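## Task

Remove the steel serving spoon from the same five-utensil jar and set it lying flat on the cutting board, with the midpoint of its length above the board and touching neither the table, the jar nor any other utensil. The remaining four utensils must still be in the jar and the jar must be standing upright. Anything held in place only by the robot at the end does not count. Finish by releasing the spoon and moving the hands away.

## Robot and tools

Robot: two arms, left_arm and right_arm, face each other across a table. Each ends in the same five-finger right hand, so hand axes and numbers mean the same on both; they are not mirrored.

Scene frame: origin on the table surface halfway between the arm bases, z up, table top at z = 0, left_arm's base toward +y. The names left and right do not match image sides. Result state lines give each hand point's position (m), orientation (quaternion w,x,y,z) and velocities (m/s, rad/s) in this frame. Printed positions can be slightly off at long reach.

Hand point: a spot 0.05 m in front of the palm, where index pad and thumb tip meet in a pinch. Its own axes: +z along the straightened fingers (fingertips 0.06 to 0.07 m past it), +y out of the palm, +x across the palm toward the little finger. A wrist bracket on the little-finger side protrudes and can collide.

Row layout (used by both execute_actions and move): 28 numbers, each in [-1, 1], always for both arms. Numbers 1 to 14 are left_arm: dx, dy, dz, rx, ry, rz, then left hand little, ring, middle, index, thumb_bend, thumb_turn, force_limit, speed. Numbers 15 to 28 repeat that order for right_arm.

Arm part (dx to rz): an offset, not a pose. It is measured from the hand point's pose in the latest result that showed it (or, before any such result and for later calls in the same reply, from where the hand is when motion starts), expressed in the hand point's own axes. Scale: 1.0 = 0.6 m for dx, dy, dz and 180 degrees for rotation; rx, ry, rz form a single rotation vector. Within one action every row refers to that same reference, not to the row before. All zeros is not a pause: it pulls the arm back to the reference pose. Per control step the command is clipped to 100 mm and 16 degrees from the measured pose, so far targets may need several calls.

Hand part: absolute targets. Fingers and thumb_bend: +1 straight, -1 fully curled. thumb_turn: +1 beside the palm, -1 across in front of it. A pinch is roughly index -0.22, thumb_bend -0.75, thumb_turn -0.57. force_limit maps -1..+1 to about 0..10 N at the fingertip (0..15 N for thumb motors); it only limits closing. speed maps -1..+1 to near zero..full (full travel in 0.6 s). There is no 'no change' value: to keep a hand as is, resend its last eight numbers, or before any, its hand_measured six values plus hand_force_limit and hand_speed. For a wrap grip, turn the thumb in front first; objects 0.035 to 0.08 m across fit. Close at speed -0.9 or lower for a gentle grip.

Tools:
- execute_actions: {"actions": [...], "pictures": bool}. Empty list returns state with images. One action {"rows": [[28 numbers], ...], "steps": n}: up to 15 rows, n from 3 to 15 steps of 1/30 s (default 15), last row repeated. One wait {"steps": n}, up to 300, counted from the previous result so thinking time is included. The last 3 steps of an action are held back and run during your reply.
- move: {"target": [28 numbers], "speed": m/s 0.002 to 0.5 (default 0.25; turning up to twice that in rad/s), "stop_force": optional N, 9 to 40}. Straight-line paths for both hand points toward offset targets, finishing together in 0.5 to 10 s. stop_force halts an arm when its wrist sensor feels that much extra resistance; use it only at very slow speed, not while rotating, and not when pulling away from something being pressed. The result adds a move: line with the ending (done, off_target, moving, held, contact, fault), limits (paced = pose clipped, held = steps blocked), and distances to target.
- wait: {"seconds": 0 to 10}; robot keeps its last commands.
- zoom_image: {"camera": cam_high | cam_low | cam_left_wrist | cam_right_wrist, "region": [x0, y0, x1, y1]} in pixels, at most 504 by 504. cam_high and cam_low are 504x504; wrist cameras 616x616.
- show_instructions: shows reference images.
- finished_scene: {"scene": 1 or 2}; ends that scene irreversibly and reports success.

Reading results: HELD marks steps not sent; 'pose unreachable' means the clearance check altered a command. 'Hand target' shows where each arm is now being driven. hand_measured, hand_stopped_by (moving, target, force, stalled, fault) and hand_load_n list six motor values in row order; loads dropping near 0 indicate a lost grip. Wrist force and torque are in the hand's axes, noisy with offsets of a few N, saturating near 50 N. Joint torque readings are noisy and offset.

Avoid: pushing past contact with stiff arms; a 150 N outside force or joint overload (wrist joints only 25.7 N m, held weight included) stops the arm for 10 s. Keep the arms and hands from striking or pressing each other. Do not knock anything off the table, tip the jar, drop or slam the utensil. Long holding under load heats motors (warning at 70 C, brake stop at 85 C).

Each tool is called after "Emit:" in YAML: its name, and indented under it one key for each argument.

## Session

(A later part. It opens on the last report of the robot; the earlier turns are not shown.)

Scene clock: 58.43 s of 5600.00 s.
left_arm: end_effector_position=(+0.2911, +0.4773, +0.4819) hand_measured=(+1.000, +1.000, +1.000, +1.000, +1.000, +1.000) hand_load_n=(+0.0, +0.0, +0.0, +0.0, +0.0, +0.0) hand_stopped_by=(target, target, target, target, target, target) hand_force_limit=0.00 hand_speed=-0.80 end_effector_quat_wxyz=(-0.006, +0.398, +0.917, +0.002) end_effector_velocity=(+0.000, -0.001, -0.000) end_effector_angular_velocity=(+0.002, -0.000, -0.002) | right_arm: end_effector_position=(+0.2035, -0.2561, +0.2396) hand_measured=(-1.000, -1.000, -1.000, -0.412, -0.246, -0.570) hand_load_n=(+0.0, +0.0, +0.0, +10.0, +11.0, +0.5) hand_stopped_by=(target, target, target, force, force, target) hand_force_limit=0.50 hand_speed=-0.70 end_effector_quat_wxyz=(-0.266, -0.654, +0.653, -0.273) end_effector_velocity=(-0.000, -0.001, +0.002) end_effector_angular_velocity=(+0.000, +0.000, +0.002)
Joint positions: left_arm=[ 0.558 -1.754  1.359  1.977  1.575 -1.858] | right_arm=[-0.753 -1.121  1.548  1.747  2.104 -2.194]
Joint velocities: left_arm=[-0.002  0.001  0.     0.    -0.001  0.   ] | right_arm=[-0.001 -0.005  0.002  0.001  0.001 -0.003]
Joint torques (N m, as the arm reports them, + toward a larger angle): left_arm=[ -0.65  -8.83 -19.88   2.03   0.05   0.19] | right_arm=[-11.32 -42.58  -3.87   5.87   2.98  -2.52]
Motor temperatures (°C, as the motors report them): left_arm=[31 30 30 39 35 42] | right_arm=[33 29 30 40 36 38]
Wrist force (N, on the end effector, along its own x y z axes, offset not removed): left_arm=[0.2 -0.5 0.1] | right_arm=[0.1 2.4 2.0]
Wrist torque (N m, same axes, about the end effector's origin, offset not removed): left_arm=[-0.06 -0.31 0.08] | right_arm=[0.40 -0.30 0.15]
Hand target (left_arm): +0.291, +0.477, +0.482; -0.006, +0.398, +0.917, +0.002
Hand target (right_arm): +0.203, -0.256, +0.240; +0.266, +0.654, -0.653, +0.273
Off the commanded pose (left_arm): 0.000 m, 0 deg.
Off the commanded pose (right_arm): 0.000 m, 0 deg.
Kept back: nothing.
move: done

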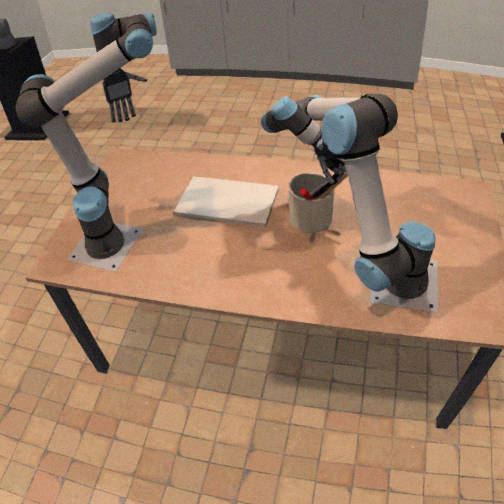

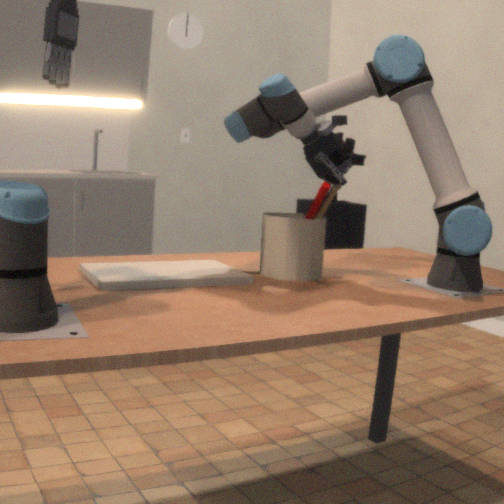

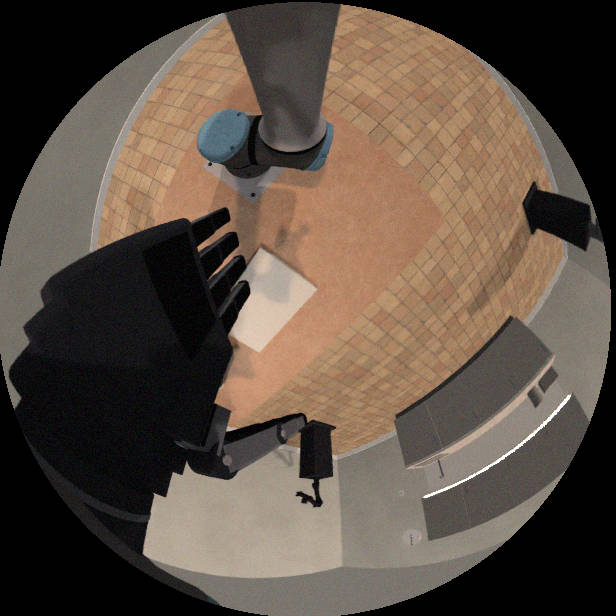

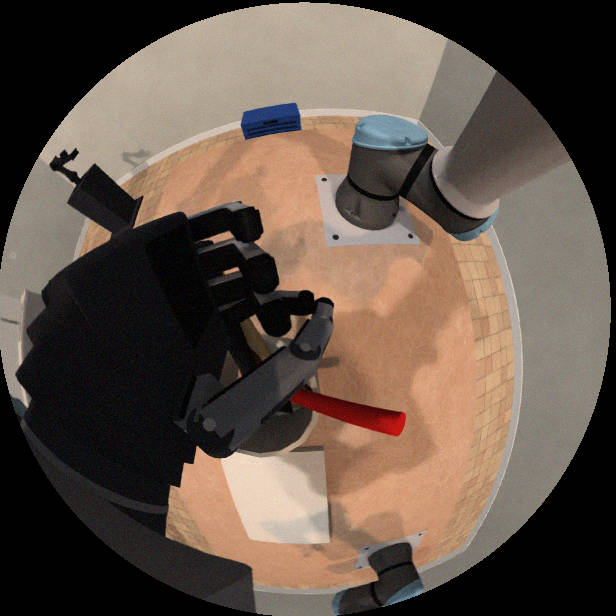

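Emit:
move:
  target: [0,0,0,0,0,0,1,1,1,1,1,1,0,-0.8, -0.03,0.06,-0.06,0,0,0, -1,-1,-1,0.1,0.1,-0.57,0.5,-0.2]
  speed: 0.05

Emit:
zoom_image:
  camera: "cam_right_wrist"
  region: [150,150,450,450]

Emit:
zoom_image:
  camera: "cam_high"
  region: [250,130,380,250]

Scene clock: 60.20 s of 5600.00 s.
left_arm: end_effector_position=(+0.2911, +0.4773, +0.4819) hand_measured=(+1.000, +1.000, +1.000, +1.000, +1.000, +1.000) hand_load_n=(+0.0, +0.0, +0.0, +0.0, +0.0, +0.0) hand_stopped_by=(target, target, target, target, target, target) hand_force_limit=0.00 hand_speed=-0.80 end_effector_quat_wxyz=(-0.006, +0.398, +0.917, +0.002) end_effector_velocity=(+0.000, +0.000, -0.000) end_effector_angular_velocity=(+0.001, -0.000, +0.002) | right_arm: end_effector_position=(+0.1674, -0.2185, +0.2521) hand_measured=(-1.000, -1.000, -1.000, +0.100, +0.100, -0.570) hand_load_n=(+0.0, +0.0, +0.0, +0.0, +0.0, +0.0) hand_stopped_by=(target, target, target, target, target, target) hand_force_limit=0.50 hand_speed=-0.20 end_effector_quat_wxyz=(-0.266, -0.654, +0.653, -0.273) end_effector_velocity=(-0.002, +0.002, +0.001) end_effector_angular_velocity=(+0.000, +0.001, +0.001)
Joint positions: left_arm=[ 0.558 -1.754  1.359  1.977  1.575 -1.858] | right_arm=[-0.642 -1.095  1.485  1.833  2.039 -2.092]
Joint velocities: left_arm=[ 0.001  0.     0.     0.    -0.    -0.001] | right_arm=[ 0.007  0.002 -0.005  0.005 -0.004  0.005]
Joint torques (N m, as the arm reports them, + toward a larger angle): left_arm=[ -0.09  -9.22 -19.32   2.03   0.09   0.17] | right_arm=[ 14.45 -26.49 -31.16   5.9   -1.27   2.08]
Motor temperatures (°C, as the motors report them): left_arm=[31 30 30 39 35 42] | right_arm=[33 29 30 40 36 38]
Wrist force (N, on the end effector, along its own x y z axes, offset not removed): left_arm=[0.2 -0.7 0.5] | right_arm=[1.7 0.9 2.7]
Wrist torque (N m, same axes, about the end effector's origin, offset not removed): left_arm=[-0.07 -0.32 0.10] | right_arm=[0.19 -0.43 0.08]
Hand target (left_arm): +0.291, +0.477, +0.482; -0.006, +0.398, +0.917, +0.002
Hand target (right_arm): +0.167, -0.218, +0.252; +0.266, +0.654, -0.653, +0.273
Off the commanded pose (left_arm): 0.000 m, 0 deg.
Off the commanded pose (right_arm): 0.000 m, 0 deg.
Kept back: nothing.
move: done

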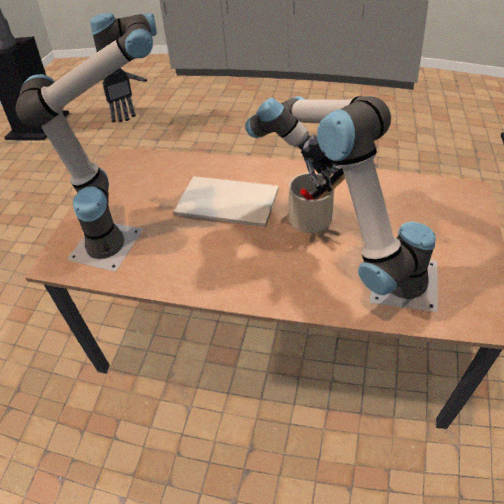

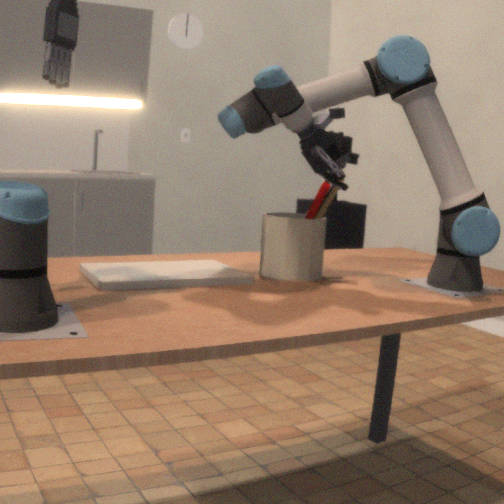

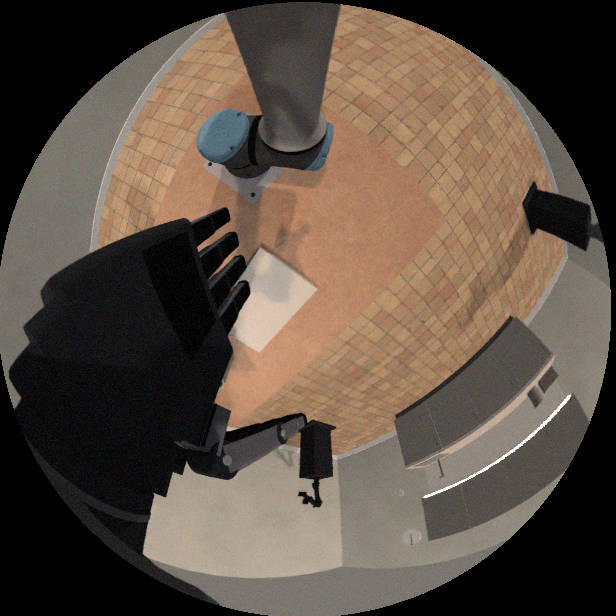

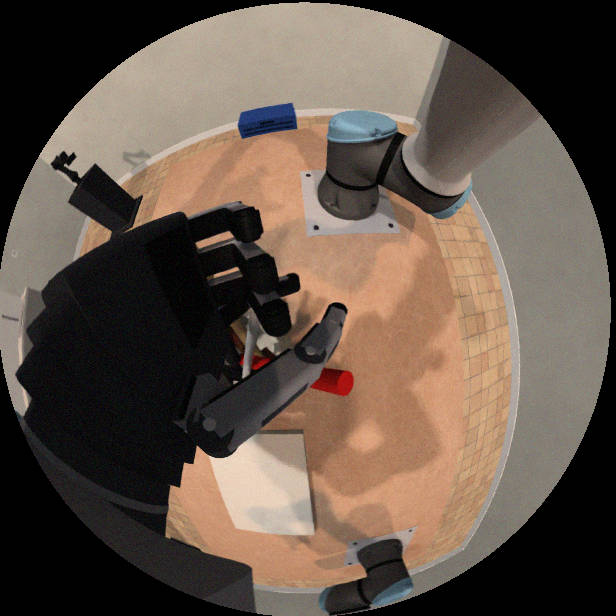

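Region (150, 150, 450, 450) of cam_right_wrist's 616x616 image, scaled by 1.680, with more detail than that image has.

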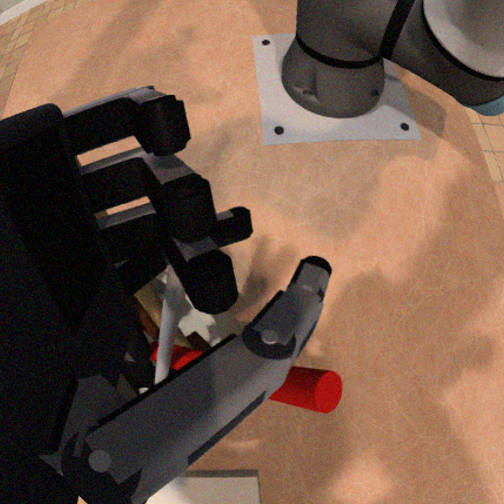

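Region (250, 130, 380, 250) of cam_high's 504x504 image, scaled by 3.877, with more detail than that image has; it fills the top 465 rows of this view, and the rest is white.

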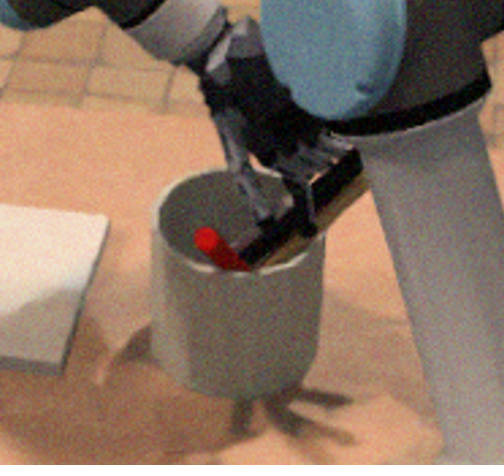

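Emit:
move:
  target: [0,0,0,0,0,0,1,1,1,1,1,1,0,-0.8, -0.065,-0.052,0.082,0,0,0, -1,-1,-1,0.1,0.1,-0.57,0.5,-0.2]
  speed: 0.015
  stop_force: 9

Emit:
zoom_image:
  camera: "cam_right_wrist"
  region: [150,150,450,450]

Emit:
zoom_image:
  camera: "cam_high"
  region: [250,130,380,250]

Scene clock: 65.37 s of 5600.00 s.
left_arm: end_effector_position=(+0.2911, +0.4773, +0.4819) hand_measured=(+1.000, +1.000, +1.000, +1.000, +1.000, +1.000) hand_load_n=(+0.0, +0.0, +0.0, +0.0, +0.0, +0.0) hand_stopped_by=(target, target, target, target, target, target) hand_force_limit=0.00 hand_speed=-0.80 end_effector_quat_wxyz=(-0.006, +0.398, +0.917, +0.002) end_effector_velocity=(+0.000, -0.000, -0.000) end_effector_angular_velocity=(+0.001, -0.000, -0.000) | right_arm: end_effector_position=(+0.1981, -0.2252, +0.1919) hand_measured=(-1.000, -1.000, -1.000, +0.100, +0.100, -0.570) hand_load_n=(+0.0, +0.0, -0.5, +0.0, +0.0, +0.0) hand_stopped_by=(target, target, target, target, target, target) hand_force_limit=0.50 hand_speed=-0.20 end_effector_quat_wxyz=(-0.266, -0.654, +0.653, -0.273) end_effector_velocity=(-0.003, +0.001, +0.005) end_effector_angular_velocity=(-0.002, -0.000, -0.002)
Joint positions: left_arm=[ 0.558 -1.754  1.359  1.977  1.575 -1.858] | right_arm=[-0.7   -1.017  1.525  1.691  2.073 -2.144]
Joint velocities: left_arm=[-0.001  0.     0.    -0.    -0.    -0.001] | right_arm=[ 0.006 -0.007 -0.002  0.015 -0.003  0.008]
Joint torques (N m, as the arm reports them, + toward a larger angle): left_arm=[ -0.63  -8.86 -19.61   2.     0.15   0.24] | right_arm=[ 14.91 -46.99 -26.51   5.6   -0.62   2.09]
Motor temperatures (°C, as the motors report them): left_arm=[31 30 30 39 35 42] | right_arm=[33 29 30 40 36 38]
Wrist force (N, on the end effector, along its own x y z axes, offset not removed): left_arm=[0.2 -0.7 1.3] | right_arm=[-1.4 1.1 0.9]
Wrist torque (N m, same axes, about the end effector's origin, offset not removed): left_arm=[-0.11 -0.26 0.10] | right_arm=[0.22 -0.17 -0.11]
Hand target (left_arm): +0.291, +0.477, +0.482; -0.006, +0.398, +0.917, +0.002
Hand target (right_arm): +0.198, -0.225, +0.193; +0.266, +0.654, -0.653, +0.273
Off the commanded pose (left_arm): 0.000 m, 0 deg.
Off the commanded pose (right_arm): 0.002 m, 0 deg.
Kept back: nothing.
move: contact (right_arm)

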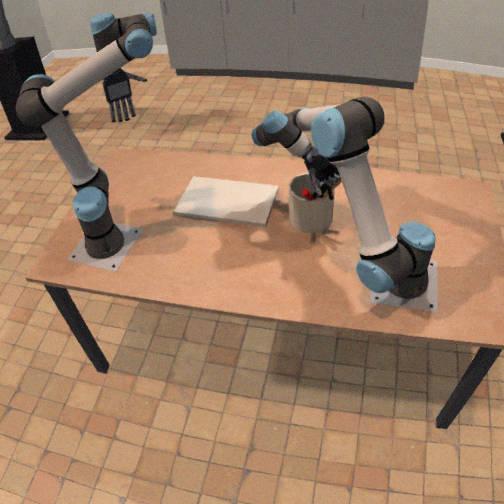

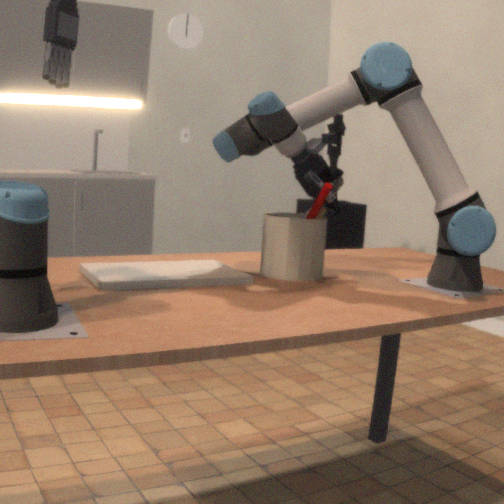

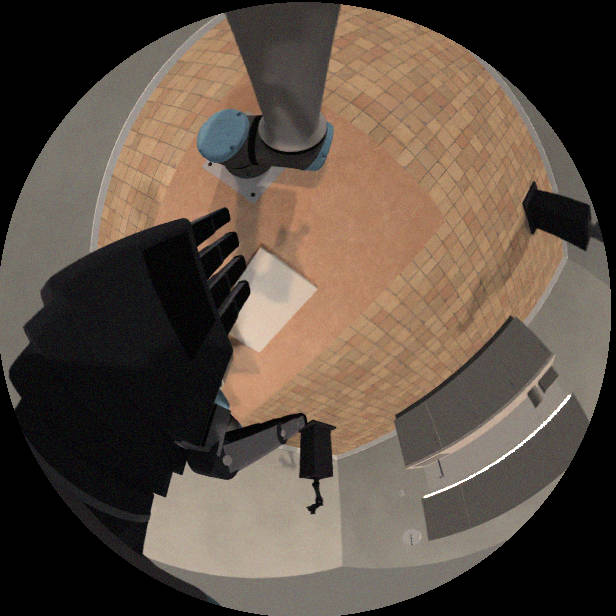

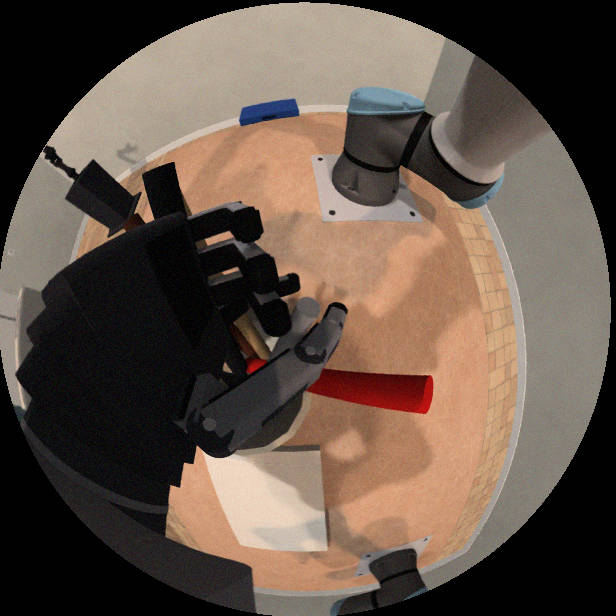

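Region (150, 150, 450, 450) of cam_right_wrist's 616x616 image, scaled by 1.680, with more detail than that image has.

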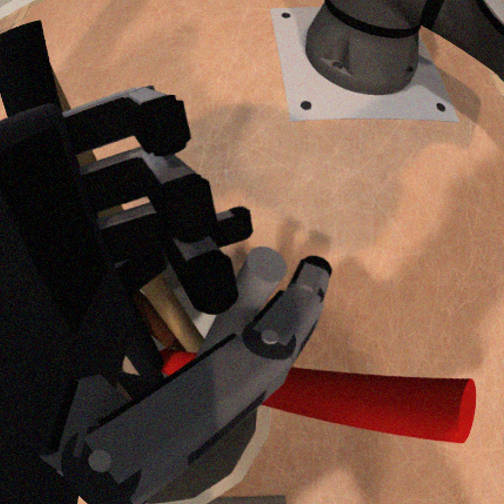

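Region (250, 130, 380, 250) of cam_high's 504x504 image, scaled by 3.877, with more detail than that image has; it fills the top 465 rows of this view, and the rest is white.

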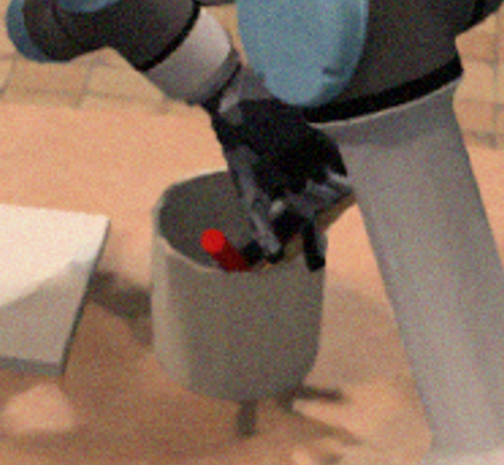

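Emit:
move:
  target: [0,0,0,0,0,0,1,1,1,1,1,1,0,-0.8, 0,0,0,0,0,0, -1,-1,-1,-0.5,-0.8,-0.57,0.5,-0.7]

Emit:
move:
  target: [0,0,0,0,0,0,1,1,1,1,1,1,0,-0.8, 0.05,0,-0.02,0,0,0, -1,-1,-1,-0.5,-0.8,-0.57,0.5,-0.7]
  speed: 0.03

Emit:
zoom_image:
  camera: "cam_right_wrist"
  region: [150,150,450,450]

Scene clock: 67.00 s of 5600.00 s.
left_arm: end_effector_position=(+0.2911, +0.4773, +0.4819) hand_measured=(+1.000, +1.000, +1.000, +1.000, +1.000, +1.000) hand_load_n=(+0.0, +0.0, +0.0, +0.0, +0.0, +0.0) hand_stopped_by=(target, target, target, target, target, target) hand_force_limit=0.00 hand_speed=-0.80 end_effector_quat_wxyz=(-0.006, +0.398, +0.917, +0.002) end_effector_velocity=(-0.000, +0.001, +0.000) end_effector_angular_velocity=(-0.001, +0.001, +0.002) | right_arm: end_effector_position=(+0.1981, -0.2252, +0.1919) hand_measured=(-1.000, -1.000, -1.000, -0.428, -0.224, -0.570) hand_load_n=(+0.0, +0.0, -4.0, +9.0, +11.5, +1.5) hand_stopped_by=(target, target, target, force, force, target) hand_force_limit=0.50 hand_speed=-0.70 end_effector_quat_wxyz=(-0.266, -0.654, +0.653, -0.273) end_effector_velocity=(+0.000, -0.000, +0.000) end_effector_angular_velocity=(-0.000, +0.000, +0.000)
Joint positions: left_arm=[ 0.558 -1.754  1.359  1.977  1.575 -1.858] | right_arm=[-0.7   -1.017  1.525  1.691  2.073 -2.144]
Joint velocities: left_arm=[ 0.001 -0.001  0.     0.     0.001 -0.001] | right_arm=[-0.     0.    -0.    -0.     0.    -0.001]
Joint torques (N m, as the arm reports them, + toward a larger angle): left_arm=[ -0.35  -8.75 -19.33   2.03   0.08   0.23] | right_arm=[-13.49 -25.27  -5.3   -0.09   2.28  -2.05]
Motor temperatures (°C, as the motors report them): left_arm=[31 30 30 39 35 42] | right_arm=[33 29 30 40 36 38]
Wrist force (N, on the end effector, along its own x y z axes, offset not removed): left_arm=[-0.1 -1.2 0.4] | right_arm=[3.4 1.7 -0.9]
Wrist torque (N m, same axes, about the end effector's origin, offset not removed): left_arm=[-0.19 -0.29 0.04] | right_arm=[0.30 -0.41 0.16]
Hand target (left_arm): +0.291, +0.477, +0.482; -0.006, +0.398, +0.917, +0.002
Hand target (right_arm): +0.198, -0.225, +0.192; +0.266, +0.654, -0.653, +0.273
Off the commanded pose (left_arm): 0.000 m, 0 deg.
Off the commanded pose (right_arm): 0.000 m, 0 deg.
Kept back: nothing.
move: done

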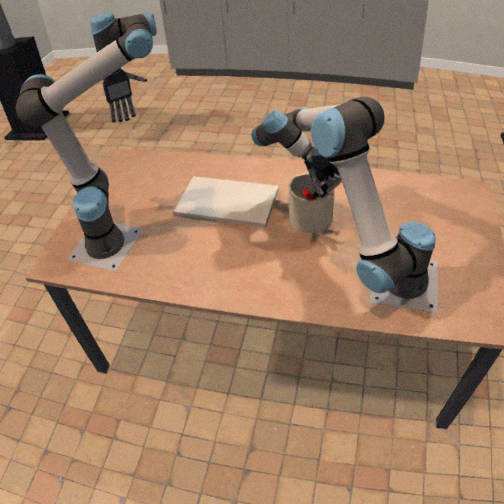

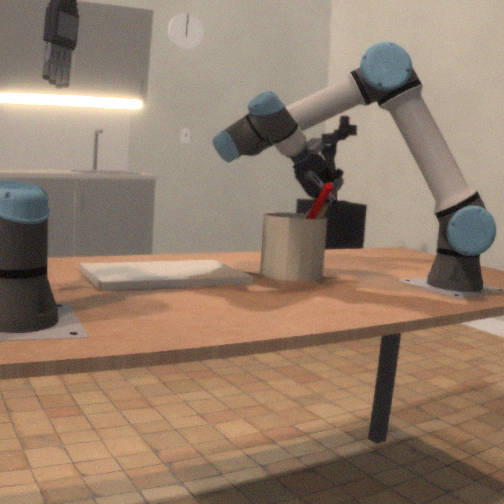

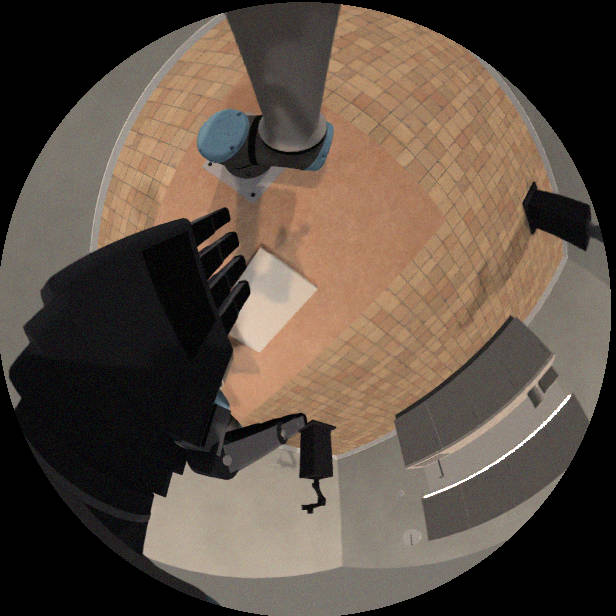

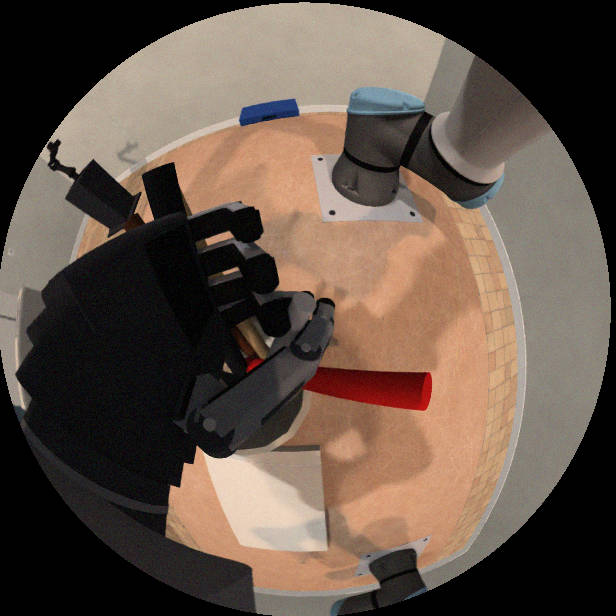

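Scene clock: 68.47 s of 5600.00 s.
left_arm: end_effector_position=(+0.2911, +0.4773, +0.4819) hand_measured=(+1.000, +1.000, +1.000, +1.000, +1.000, +1.000) hand_load_n=(+0.0, +0.0, +0.0, +0.0, +0.0, +0.0) hand_stopped_by=(target, target, target, target, target, target) hand_force_limit=0.00 hand_speed=-0.80 end_effector_quat_wxyz=(-0.006, +0.398, +0.917, +0.002) end_effector_velocity=(+0.000, -0.001, -0.001) end_effector_angular_velocity=(+0.002, +0.002, +0.002) | right_arm: end_effector_position=(+0.1980, -0.2379, +0.2213) hand_measured=(-1.000, -1.000, -1.000, -0.428, -0.224, -0.570) hand_load_n=(+0.0, +0.0, +0.0, +9.5, +10.5, +1.0) hand_stopped_by=(target, target, target, force, force, target) hand_force_limit=0.50 hand_speed=-0.70 end_effector_quat_wxyz=(-0.266, -0.654, +0.653, -0.273) end_effector_velocity=(+0.000, -0.001, +0.002) end_effector_angular_velocity=(-0.000, -0.001, -0.001)
Joint positions: left_arm=[ 0.558 -1.754  1.359  1.977  1.575 -1.858] | right_arm=[-0.718 -1.073  1.53   1.734  2.083 -2.16 ]
Joint velocities: left_arm=[ 0.001  0.003  0.    -0.001  0.001 -0.001] | right_arm=[-0.003 -0.004  0.     0.003  0.001 -0.001]
Joint torques (N m, as the arm reports them, + toward a larger angle): left_arm=[ -0.13  -8.77 -19.18   2.07   0.03   0.12] | right_arm=[-14.48 -45.07  -6.67   5.57   2.75  -2.08]
Motor temperatures (°C, as the motors report them): left_arm=[31 30 30 39 35 42] | right_arm=[33 29 30 40 36 38]
Wrist force (N, on the end effector, along its own x y z axes, offset not removed): left_arm=[1.4 -0.1 0.1] | right_arm=[0.9 2.0 3.3]
Wrist torque (N m, same axes, about the end effector's origin, offset not removed): left_arm=[-0.04 -0.40 0.14] | right_arm=[0.30 -0.33 0.06]
Hand target (left_arm): +0.291, +0.477, +0.482; -0.006, +0.398, +0.917, +0.002
Hand target (right_arm): +0.198, -0.238, +0.222; +0.266, +0.654, -0.653, +0.273
Off the commanded pose (left_arm): 0.000 m, 0 deg.
Off the commanded pose (right_arm): 0.000 m, 0 deg.
Kept back: nothing.
move: done

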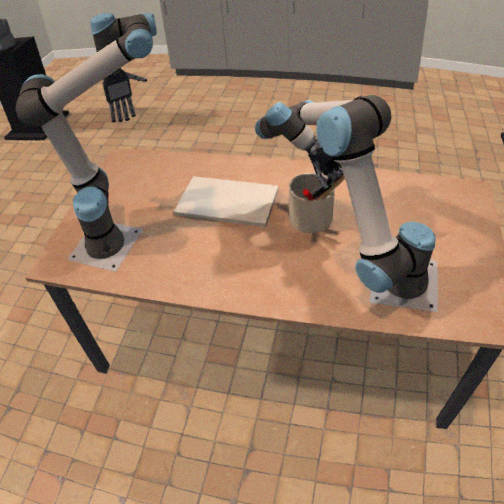

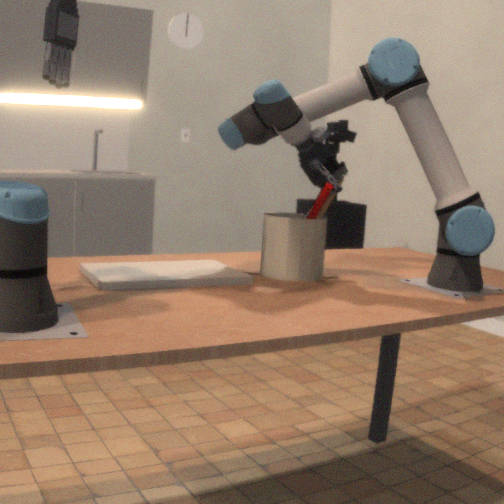

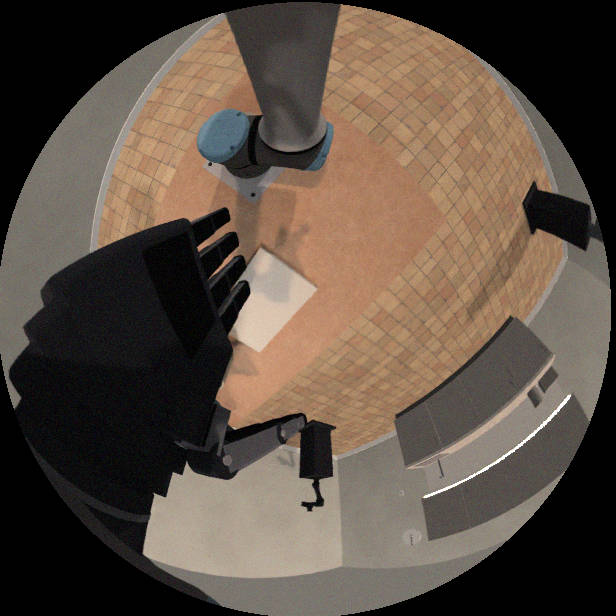

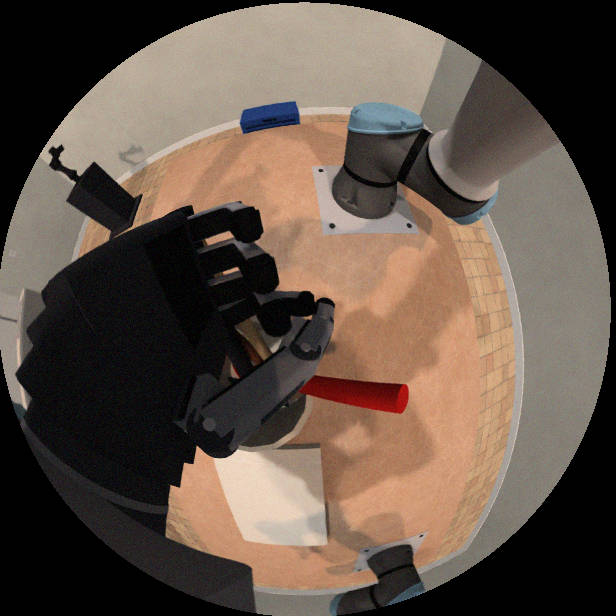

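Region (150, 150, 450, 450) of cam_right_wrist's 616x616 image, scaled by 1.680, with more detail than that image has.

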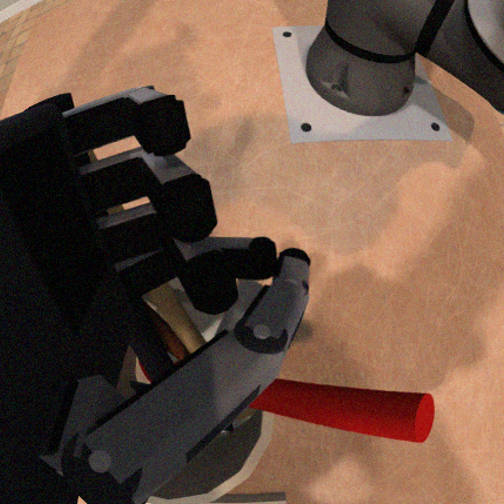

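Emit:
move:
  target: [0,0,0,0,0,0,1,1,1,1,1,1,0,-0.8, 0,0,-0.03,0,0,0, -1,-1,-1,0.3,-0.75,-0.57,0.5,-0.2]
  speed: 0.03

Emit:
zoom_image:
  camera: "cam_right_wrist"
  region: [150,150,450,450]

Emit:
zoom_image:
  camera: "cam_low"
  region: [240,110,380,290]

Scene clock: 69.67 s of 5600.00 s.
left_arm: end_effector_position=(+0.2911, +0.4773, +0.4819) hand_measured=(+1.000, +1.000, +1.000, +1.000, +1.000, +1.000) hand_load_n=(+0.0, +0.0, +0.0, +0.0, +0.0, +0.0) hand_stopped_by=(target, target, target, target, target, target) hand_force_limit=0.00 hand_speed=-0.80 end_effector_quat_wxyz=(-0.006, +0.398, +0.917, +0.002) end_effector_velocity=(-0.000, -0.001, -0.000) end_effector_angular_velocity=(+0.000, +0.001, -0.000) | right_arm: end_effector_position=(+0.1978, -0.2255, +0.2338) hand_measured=(-1.000, -1.000, -1.000, +0.300, -0.244, -0.570) hand_load_n=(+0.0, +0.0, +0.0, +0.0, +0.0, +0.0) hand_stopped_by=(target, target, target, target, force, target) hand_force_limit=0.50 hand_speed=-0.20 end_effector_quat_wxyz=(-0.266, -0.654, +0.653, -0.273) end_effector_velocity=(+0.000, +0.002, +0.002) end_effector_angular_velocity=(-0.001, -0.000, -0.000)
Joint positions: left_arm=[ 0.558 -1.754  1.359  1.977  1.575 -1.858] | right_arm=[-0.7   -1.062  1.479  1.782  2.073 -2.144]
Joint velocities: left_arm=[-0.002  0.001  0.    -0.     0.001 -0.001] | right_arm=[ 0.002  0.003 -0.009  0.009 -0.001  0.003]
Joint torques (N m, as the arm reports them, + toward a larger angle): left_arm=[ -0.45  -9.12 -19.     2.01   0.08   0.21] | right_arm=[ 13.41 -24.23 -27.24   5.61  -1.28   2.15]
Motor temperatures (°C, as the motors report them): left_arm=[31 30 30 39 35 42] | right_arm=[33 29 30 40 36 38]
Wrist force (N, on the end effector, along its own x y z axes, offset not removed): left_arm=[0.3 -2.1 0.6] | right_arm=[1.6 1.5 4.1]
Wrist torque (N m, same axes, about the end effector's origin, offset not removed): left_arm=[-0.35 -0.33 0.06] | right_arm=[0.18 -0.57 0.10]
Hand target (left_arm): +0.291, +0.477, +0.482; -0.006, +0.398, +0.917, +0.002
Hand target (right_arm): +0.198, -0.225, +0.234; +0.266, +0.654, -0.653, +0.273
Off the commanded pose (left_arm): 0.000 m, 0 deg.
Off the commanded pose (right_arm): 0.000 m, 0 deg.
Kept back: nothing.
move: done

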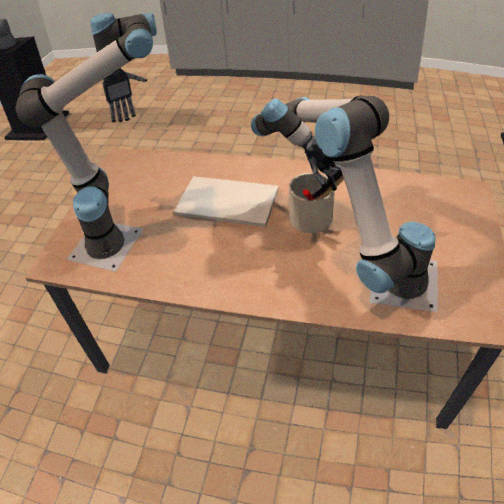

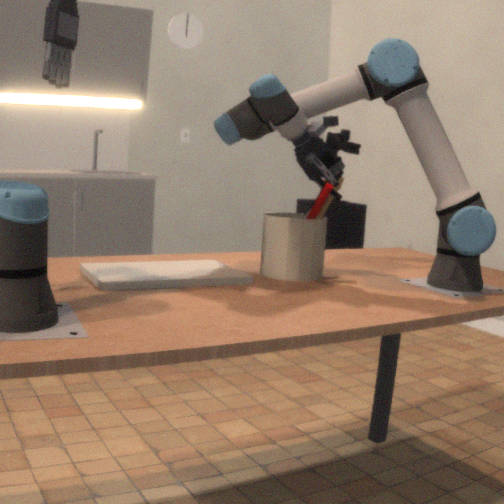

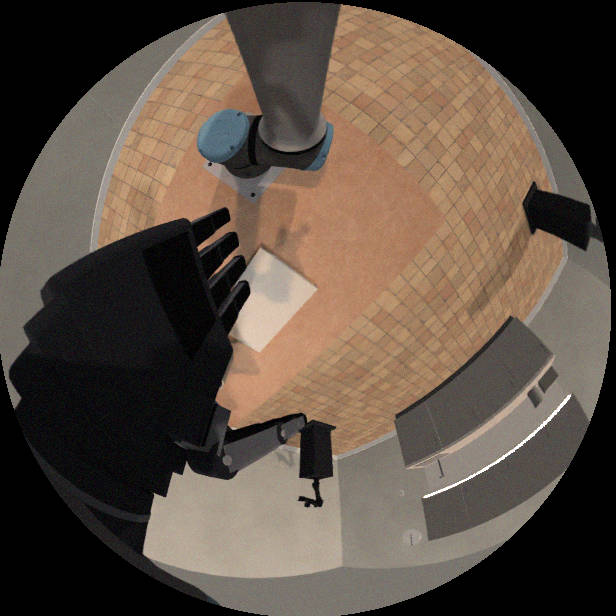

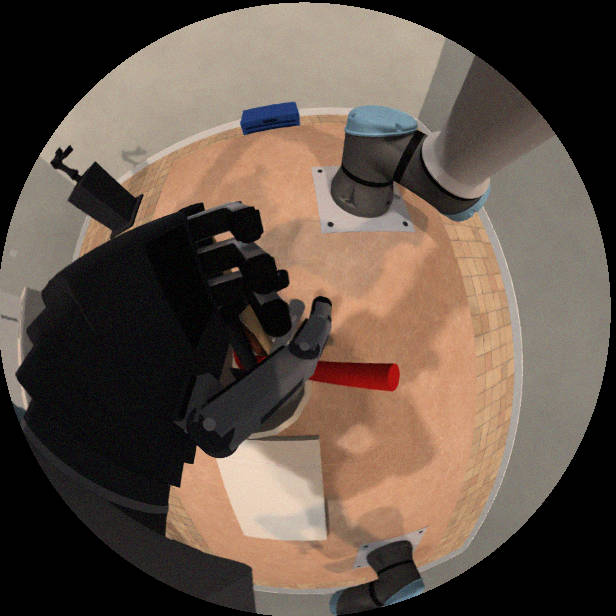

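Region (150, 150, 450, 450) of cam_right_wrist's 616x616 image, scaled by 1.680, with more detail than that image has.

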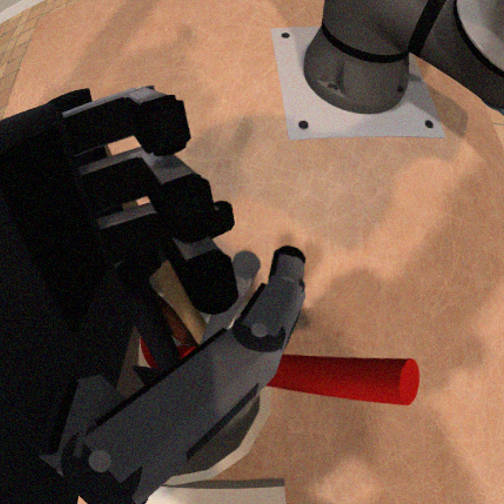

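Region (240, 110, 380, 290) of cam_low's 504x504 image, scaled by 2.800, with more detail than that image has.

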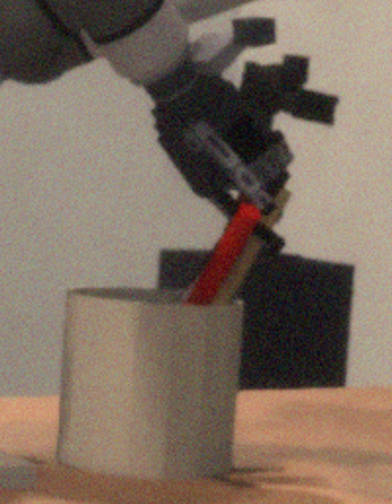

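Emit:
move:
  target: [0,0,0,0,0,0,1,1,1,1,1,1,0,-0.8, -0.09,-0.007,-0.01,0,0,0, -1,-1,-1,0.1,0.1,-0.57,0.5,0.2]
  speed: 0.03
  stop_force: 9

Emit:
move:
  target: [0,0,0,0,0,0,1,1,1,1,1,1,0,-0.8, 0,0,0.07,0,0,0, -1,-1,-1,0.1,0.1,-0.57,0.5,0.2]
  speed: 0.012
  stop_force: 9

Emit:
zoom_image:
  camera: "cam_right_wrist"
  region: [150,150,450,450]

Emit:
zoom_image:
  camera: "cam_low"
  region: [240,110,380,290]

Scene clock: 72.10 s of 5600.00 s.
left_arm: end_effector_position=(+0.2911, +0.4773, +0.4819) hand_measured=(+1.000, +1.000, +1.000, +1.000, +1.000, +1.000) hand_load_n=(+0.0, +0.0, +0.0, +0.0, +0.0, +0.0) hand_stopped_by=(target, target, target, target, target, target) hand_force_limit=0.00 hand_speed=-0.80 end_effector_quat_wxyz=(-0.006, +0.398, +0.917, +0.002) end_effector_velocity=(+0.000, -0.000, -0.000) end_effector_angular_velocity=(+0.003, -0.000, -0.001) | right_arm: end_effector_position=(+0.2020, -0.1832, +0.2002) hand_measured=(-1.000, -1.000, -1.000, +0.100, +0.100, -0.570) hand_load_n=(+0.0, +0.0, +0.0, +0.0, -0.5, -0.5) hand_stopped_by=(target, target, target, target, target, target) hand_force_limit=0.50 hand_speed=0.20 end_effector_quat_wxyz=(-0.266, -0.655, +0.653, -0.273) end_effector_velocity=(+0.000, +0.002, -0.002) end_effector_angular_velocity=(-0.000, -0.001, -0.001)
Joint positions: left_arm=[ 0.558 -1.754  1.359  1.977  1.575 -1.858] | right_arm=[-0.651 -0.941  1.378  1.782  2.044 -2.1  ]
Joint velocities: left_arm=[-0.001  0.001  0.     0.001 -0.001  0.   ] | right_arm=[ 0.003  0.006 -0.005  0.001 -0.002  0.003]
Joint torques (N m, as the arm reports them, + toward a larger angle): left_arm=[  0.07  -9.29 -19.35   2.02   0.14   0.15] | right_arm=[ 15.6  -29.85 -27.15   5.72  -1.54   2.39]
Motor temperatures (°C, as the motors report them): left_arm=[31 30 30 39 35 42] | right_arm=[33 29 30 40 36 38]
Wrist force (N, on the end effector, along its own x y z axes, offset not removed): left_arm=[1.0 -1.8 1.1] | right_arm=[2.2 3.6 1.6]
Wrist torque (N m, same axes, about the end effector's origin, offset not removed): left_arm=[-0.30 -0.39 0.11] | right_arm=[0.66 -0.39 0.19]
Hand target (left_arm): +0.291, +0.477, +0.482; -0.006, +0.398, +0.917, +0.002
Hand target (right_arm): +0.202, -0.183, +0.200; +0.266, +0.655, -0.653, +0.273
Off the commanded pose (left_arm): 0.000 m, 0 deg.
Off the commanded pose (right_arm): 0.000 m, 0 deg.
Kept back: nothing.
move: done

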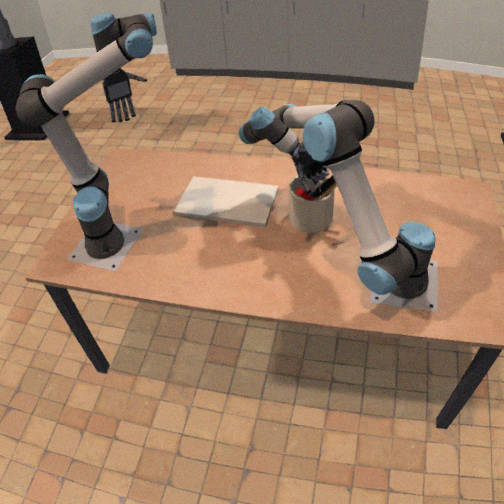

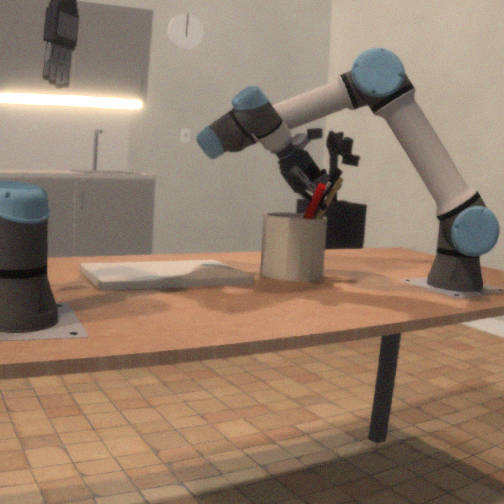

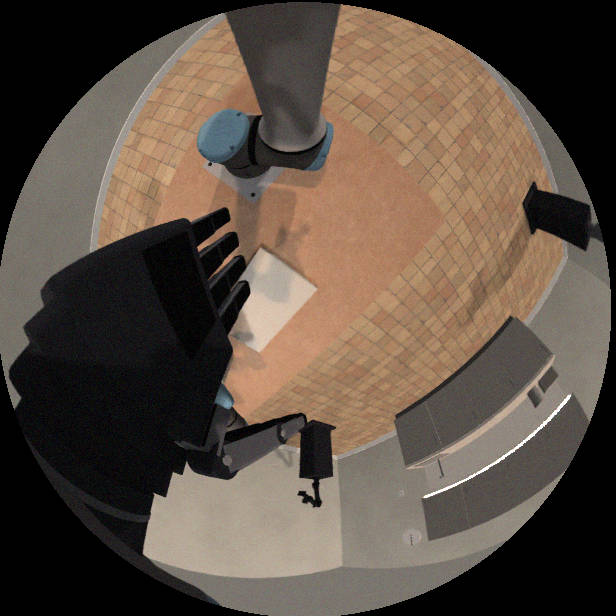

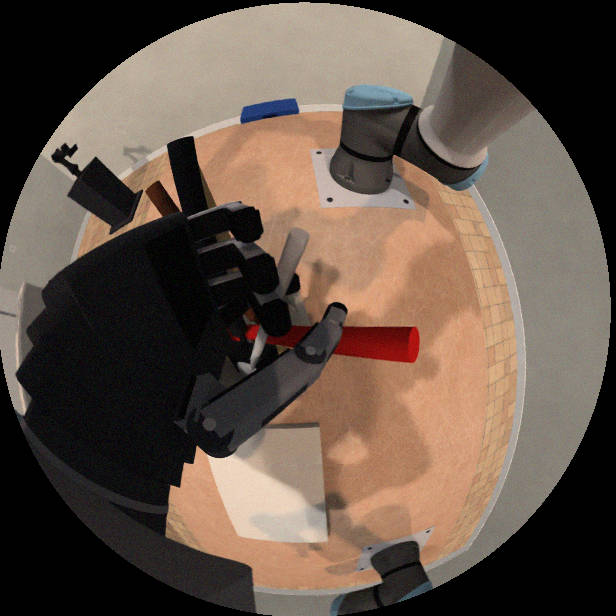

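Scene clock: 75.43 s of 5600.00 s.
left_arm: end_effector_position=(+0.2911, +0.4773, +0.4819) hand_measured=(+1.000, +1.000, +1.000, +1.000, +1.000, +1.000) hand_load_n=(+0.0, +0.0, +0.0, +0.0, +0.0, +0.0) hand_stopped_by=(target, target, target, target, target, target) hand_force_limit=0.00 hand_speed=-0.80 end_effector_quat_wxyz=(-0.006, +0.398, +0.917, +0.002) end_effector_velocity=(-0.000, +0.000, -0.000) end_effector_angular_velocity=(-0.000, +0.000, +0.001) | right_arm: end_effector_position=(+0.2024, -0.2080, +0.1755) hand_measured=(-1.000, -1.000, -1.000, +0.098, +0.100, -0.570) hand_load_n=(+0.0, +0.0, -1.5, -7.5, +0.0, +0.0) hand_stopped_by=(target, target, target, target, target, target) hand_force_limit=0.50 hand_speed=0.20 end_effector_quat_wxyz=(-0.266, -0.655, +0.653, -0.273) end_effector_velocity=(+0.000, +0.003, +0.003) end_effector_angular_velocity=(-0.001, +0.001, -0.003)
Joint positions: left_arm=[ 0.558 -1.754  1.359  1.977  1.575 -1.858] | right_arm=[-0.683 -0.961  1.481  1.686  2.063 -2.128]
Joint velocities: left_arm=[ 0.001 -0.     0.    -0.     0.001 -0.   ] | right_arm=[ 0.003  0.003 -0.014  0.014 -0.004  0.006]
Joint torques (N m, as the arm reports them, + toward a larger angle): left_arm=[ -0.17  -9.52 -19.43   2.05   0.08   0.34] | right_arm=[ 13.55 -23.35 -25.     1.11  -1.43   2.77]
Motor temperatures (°C, as the motors report them): left_arm=[31 30 30 39 35 42] | right_arm=[33 29 30 40 36 38]
Wrist force (N, on the end effector, along its own x y z axes, offset not removed): left_arm=[-0.6 -2.3 1.5] | right_arm=[11.8 6.3 -6.7]
Wrist torque (N m, same axes, about the end effector's origin, offset not removed): left_arm=[-0.38 -0.23 0.04] | right_arm=[0.48 -0.14 0.21]
Hand target (left_arm): +0.291, +0.477, +0.482; -0.006, +0.398, +0.917, +0.002
Hand target (right_arm): +0.202, -0.207, +0.176; +0.266, +0.654, -0.653, +0.273
Off the commanded pose (left_arm): 0.000 m, 0 deg.
Off the commanded pose (right_arm): 0.007 m, 0 deg.
Kept back: nothing.
move: contact (right_arm)

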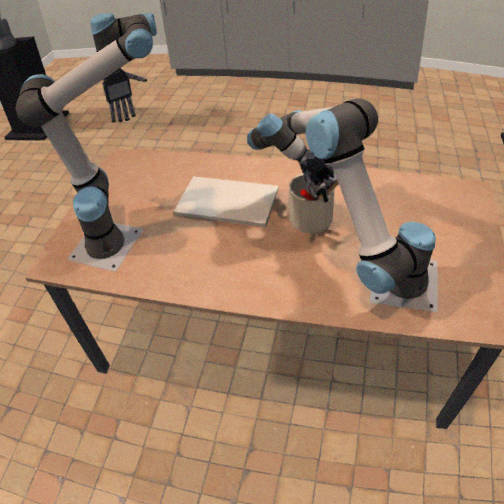

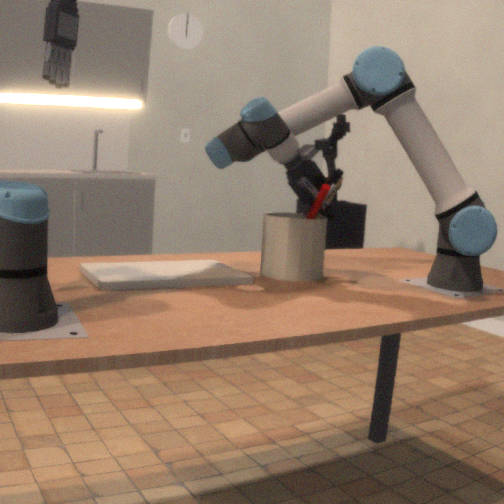

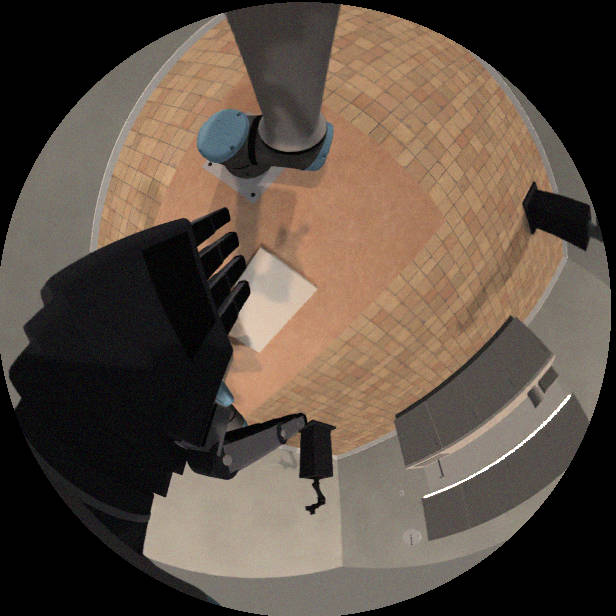

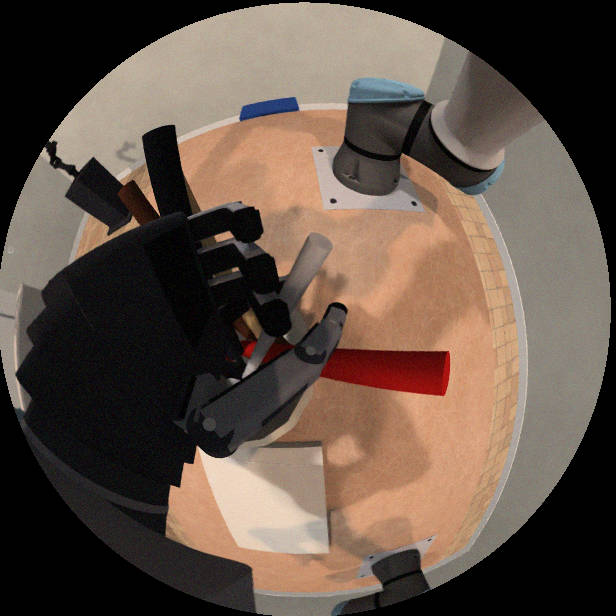

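Region (150, 150, 450, 450) of cam_right_wrist's 616x616 image, scaled by 1.680, with more detail than that image has.

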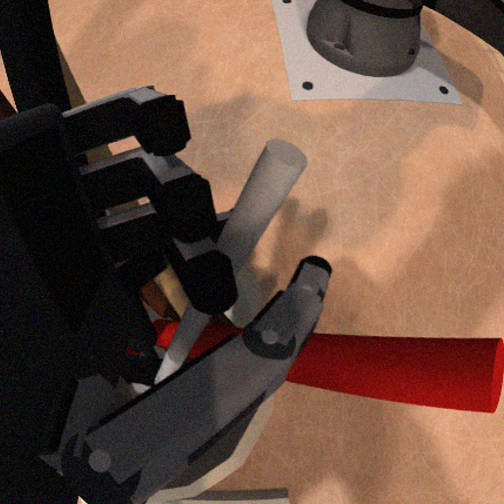

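Region (240, 110, 380, 290) of cam_low's 504x504 image, scaled by 2.800, with more detail than that image has.

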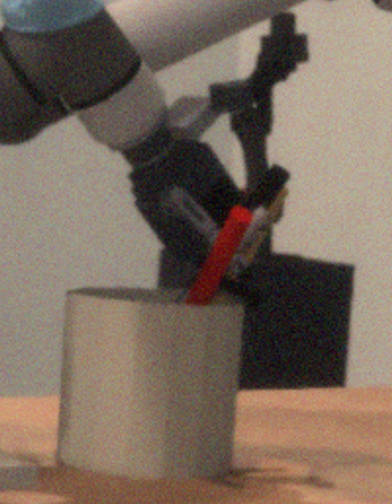

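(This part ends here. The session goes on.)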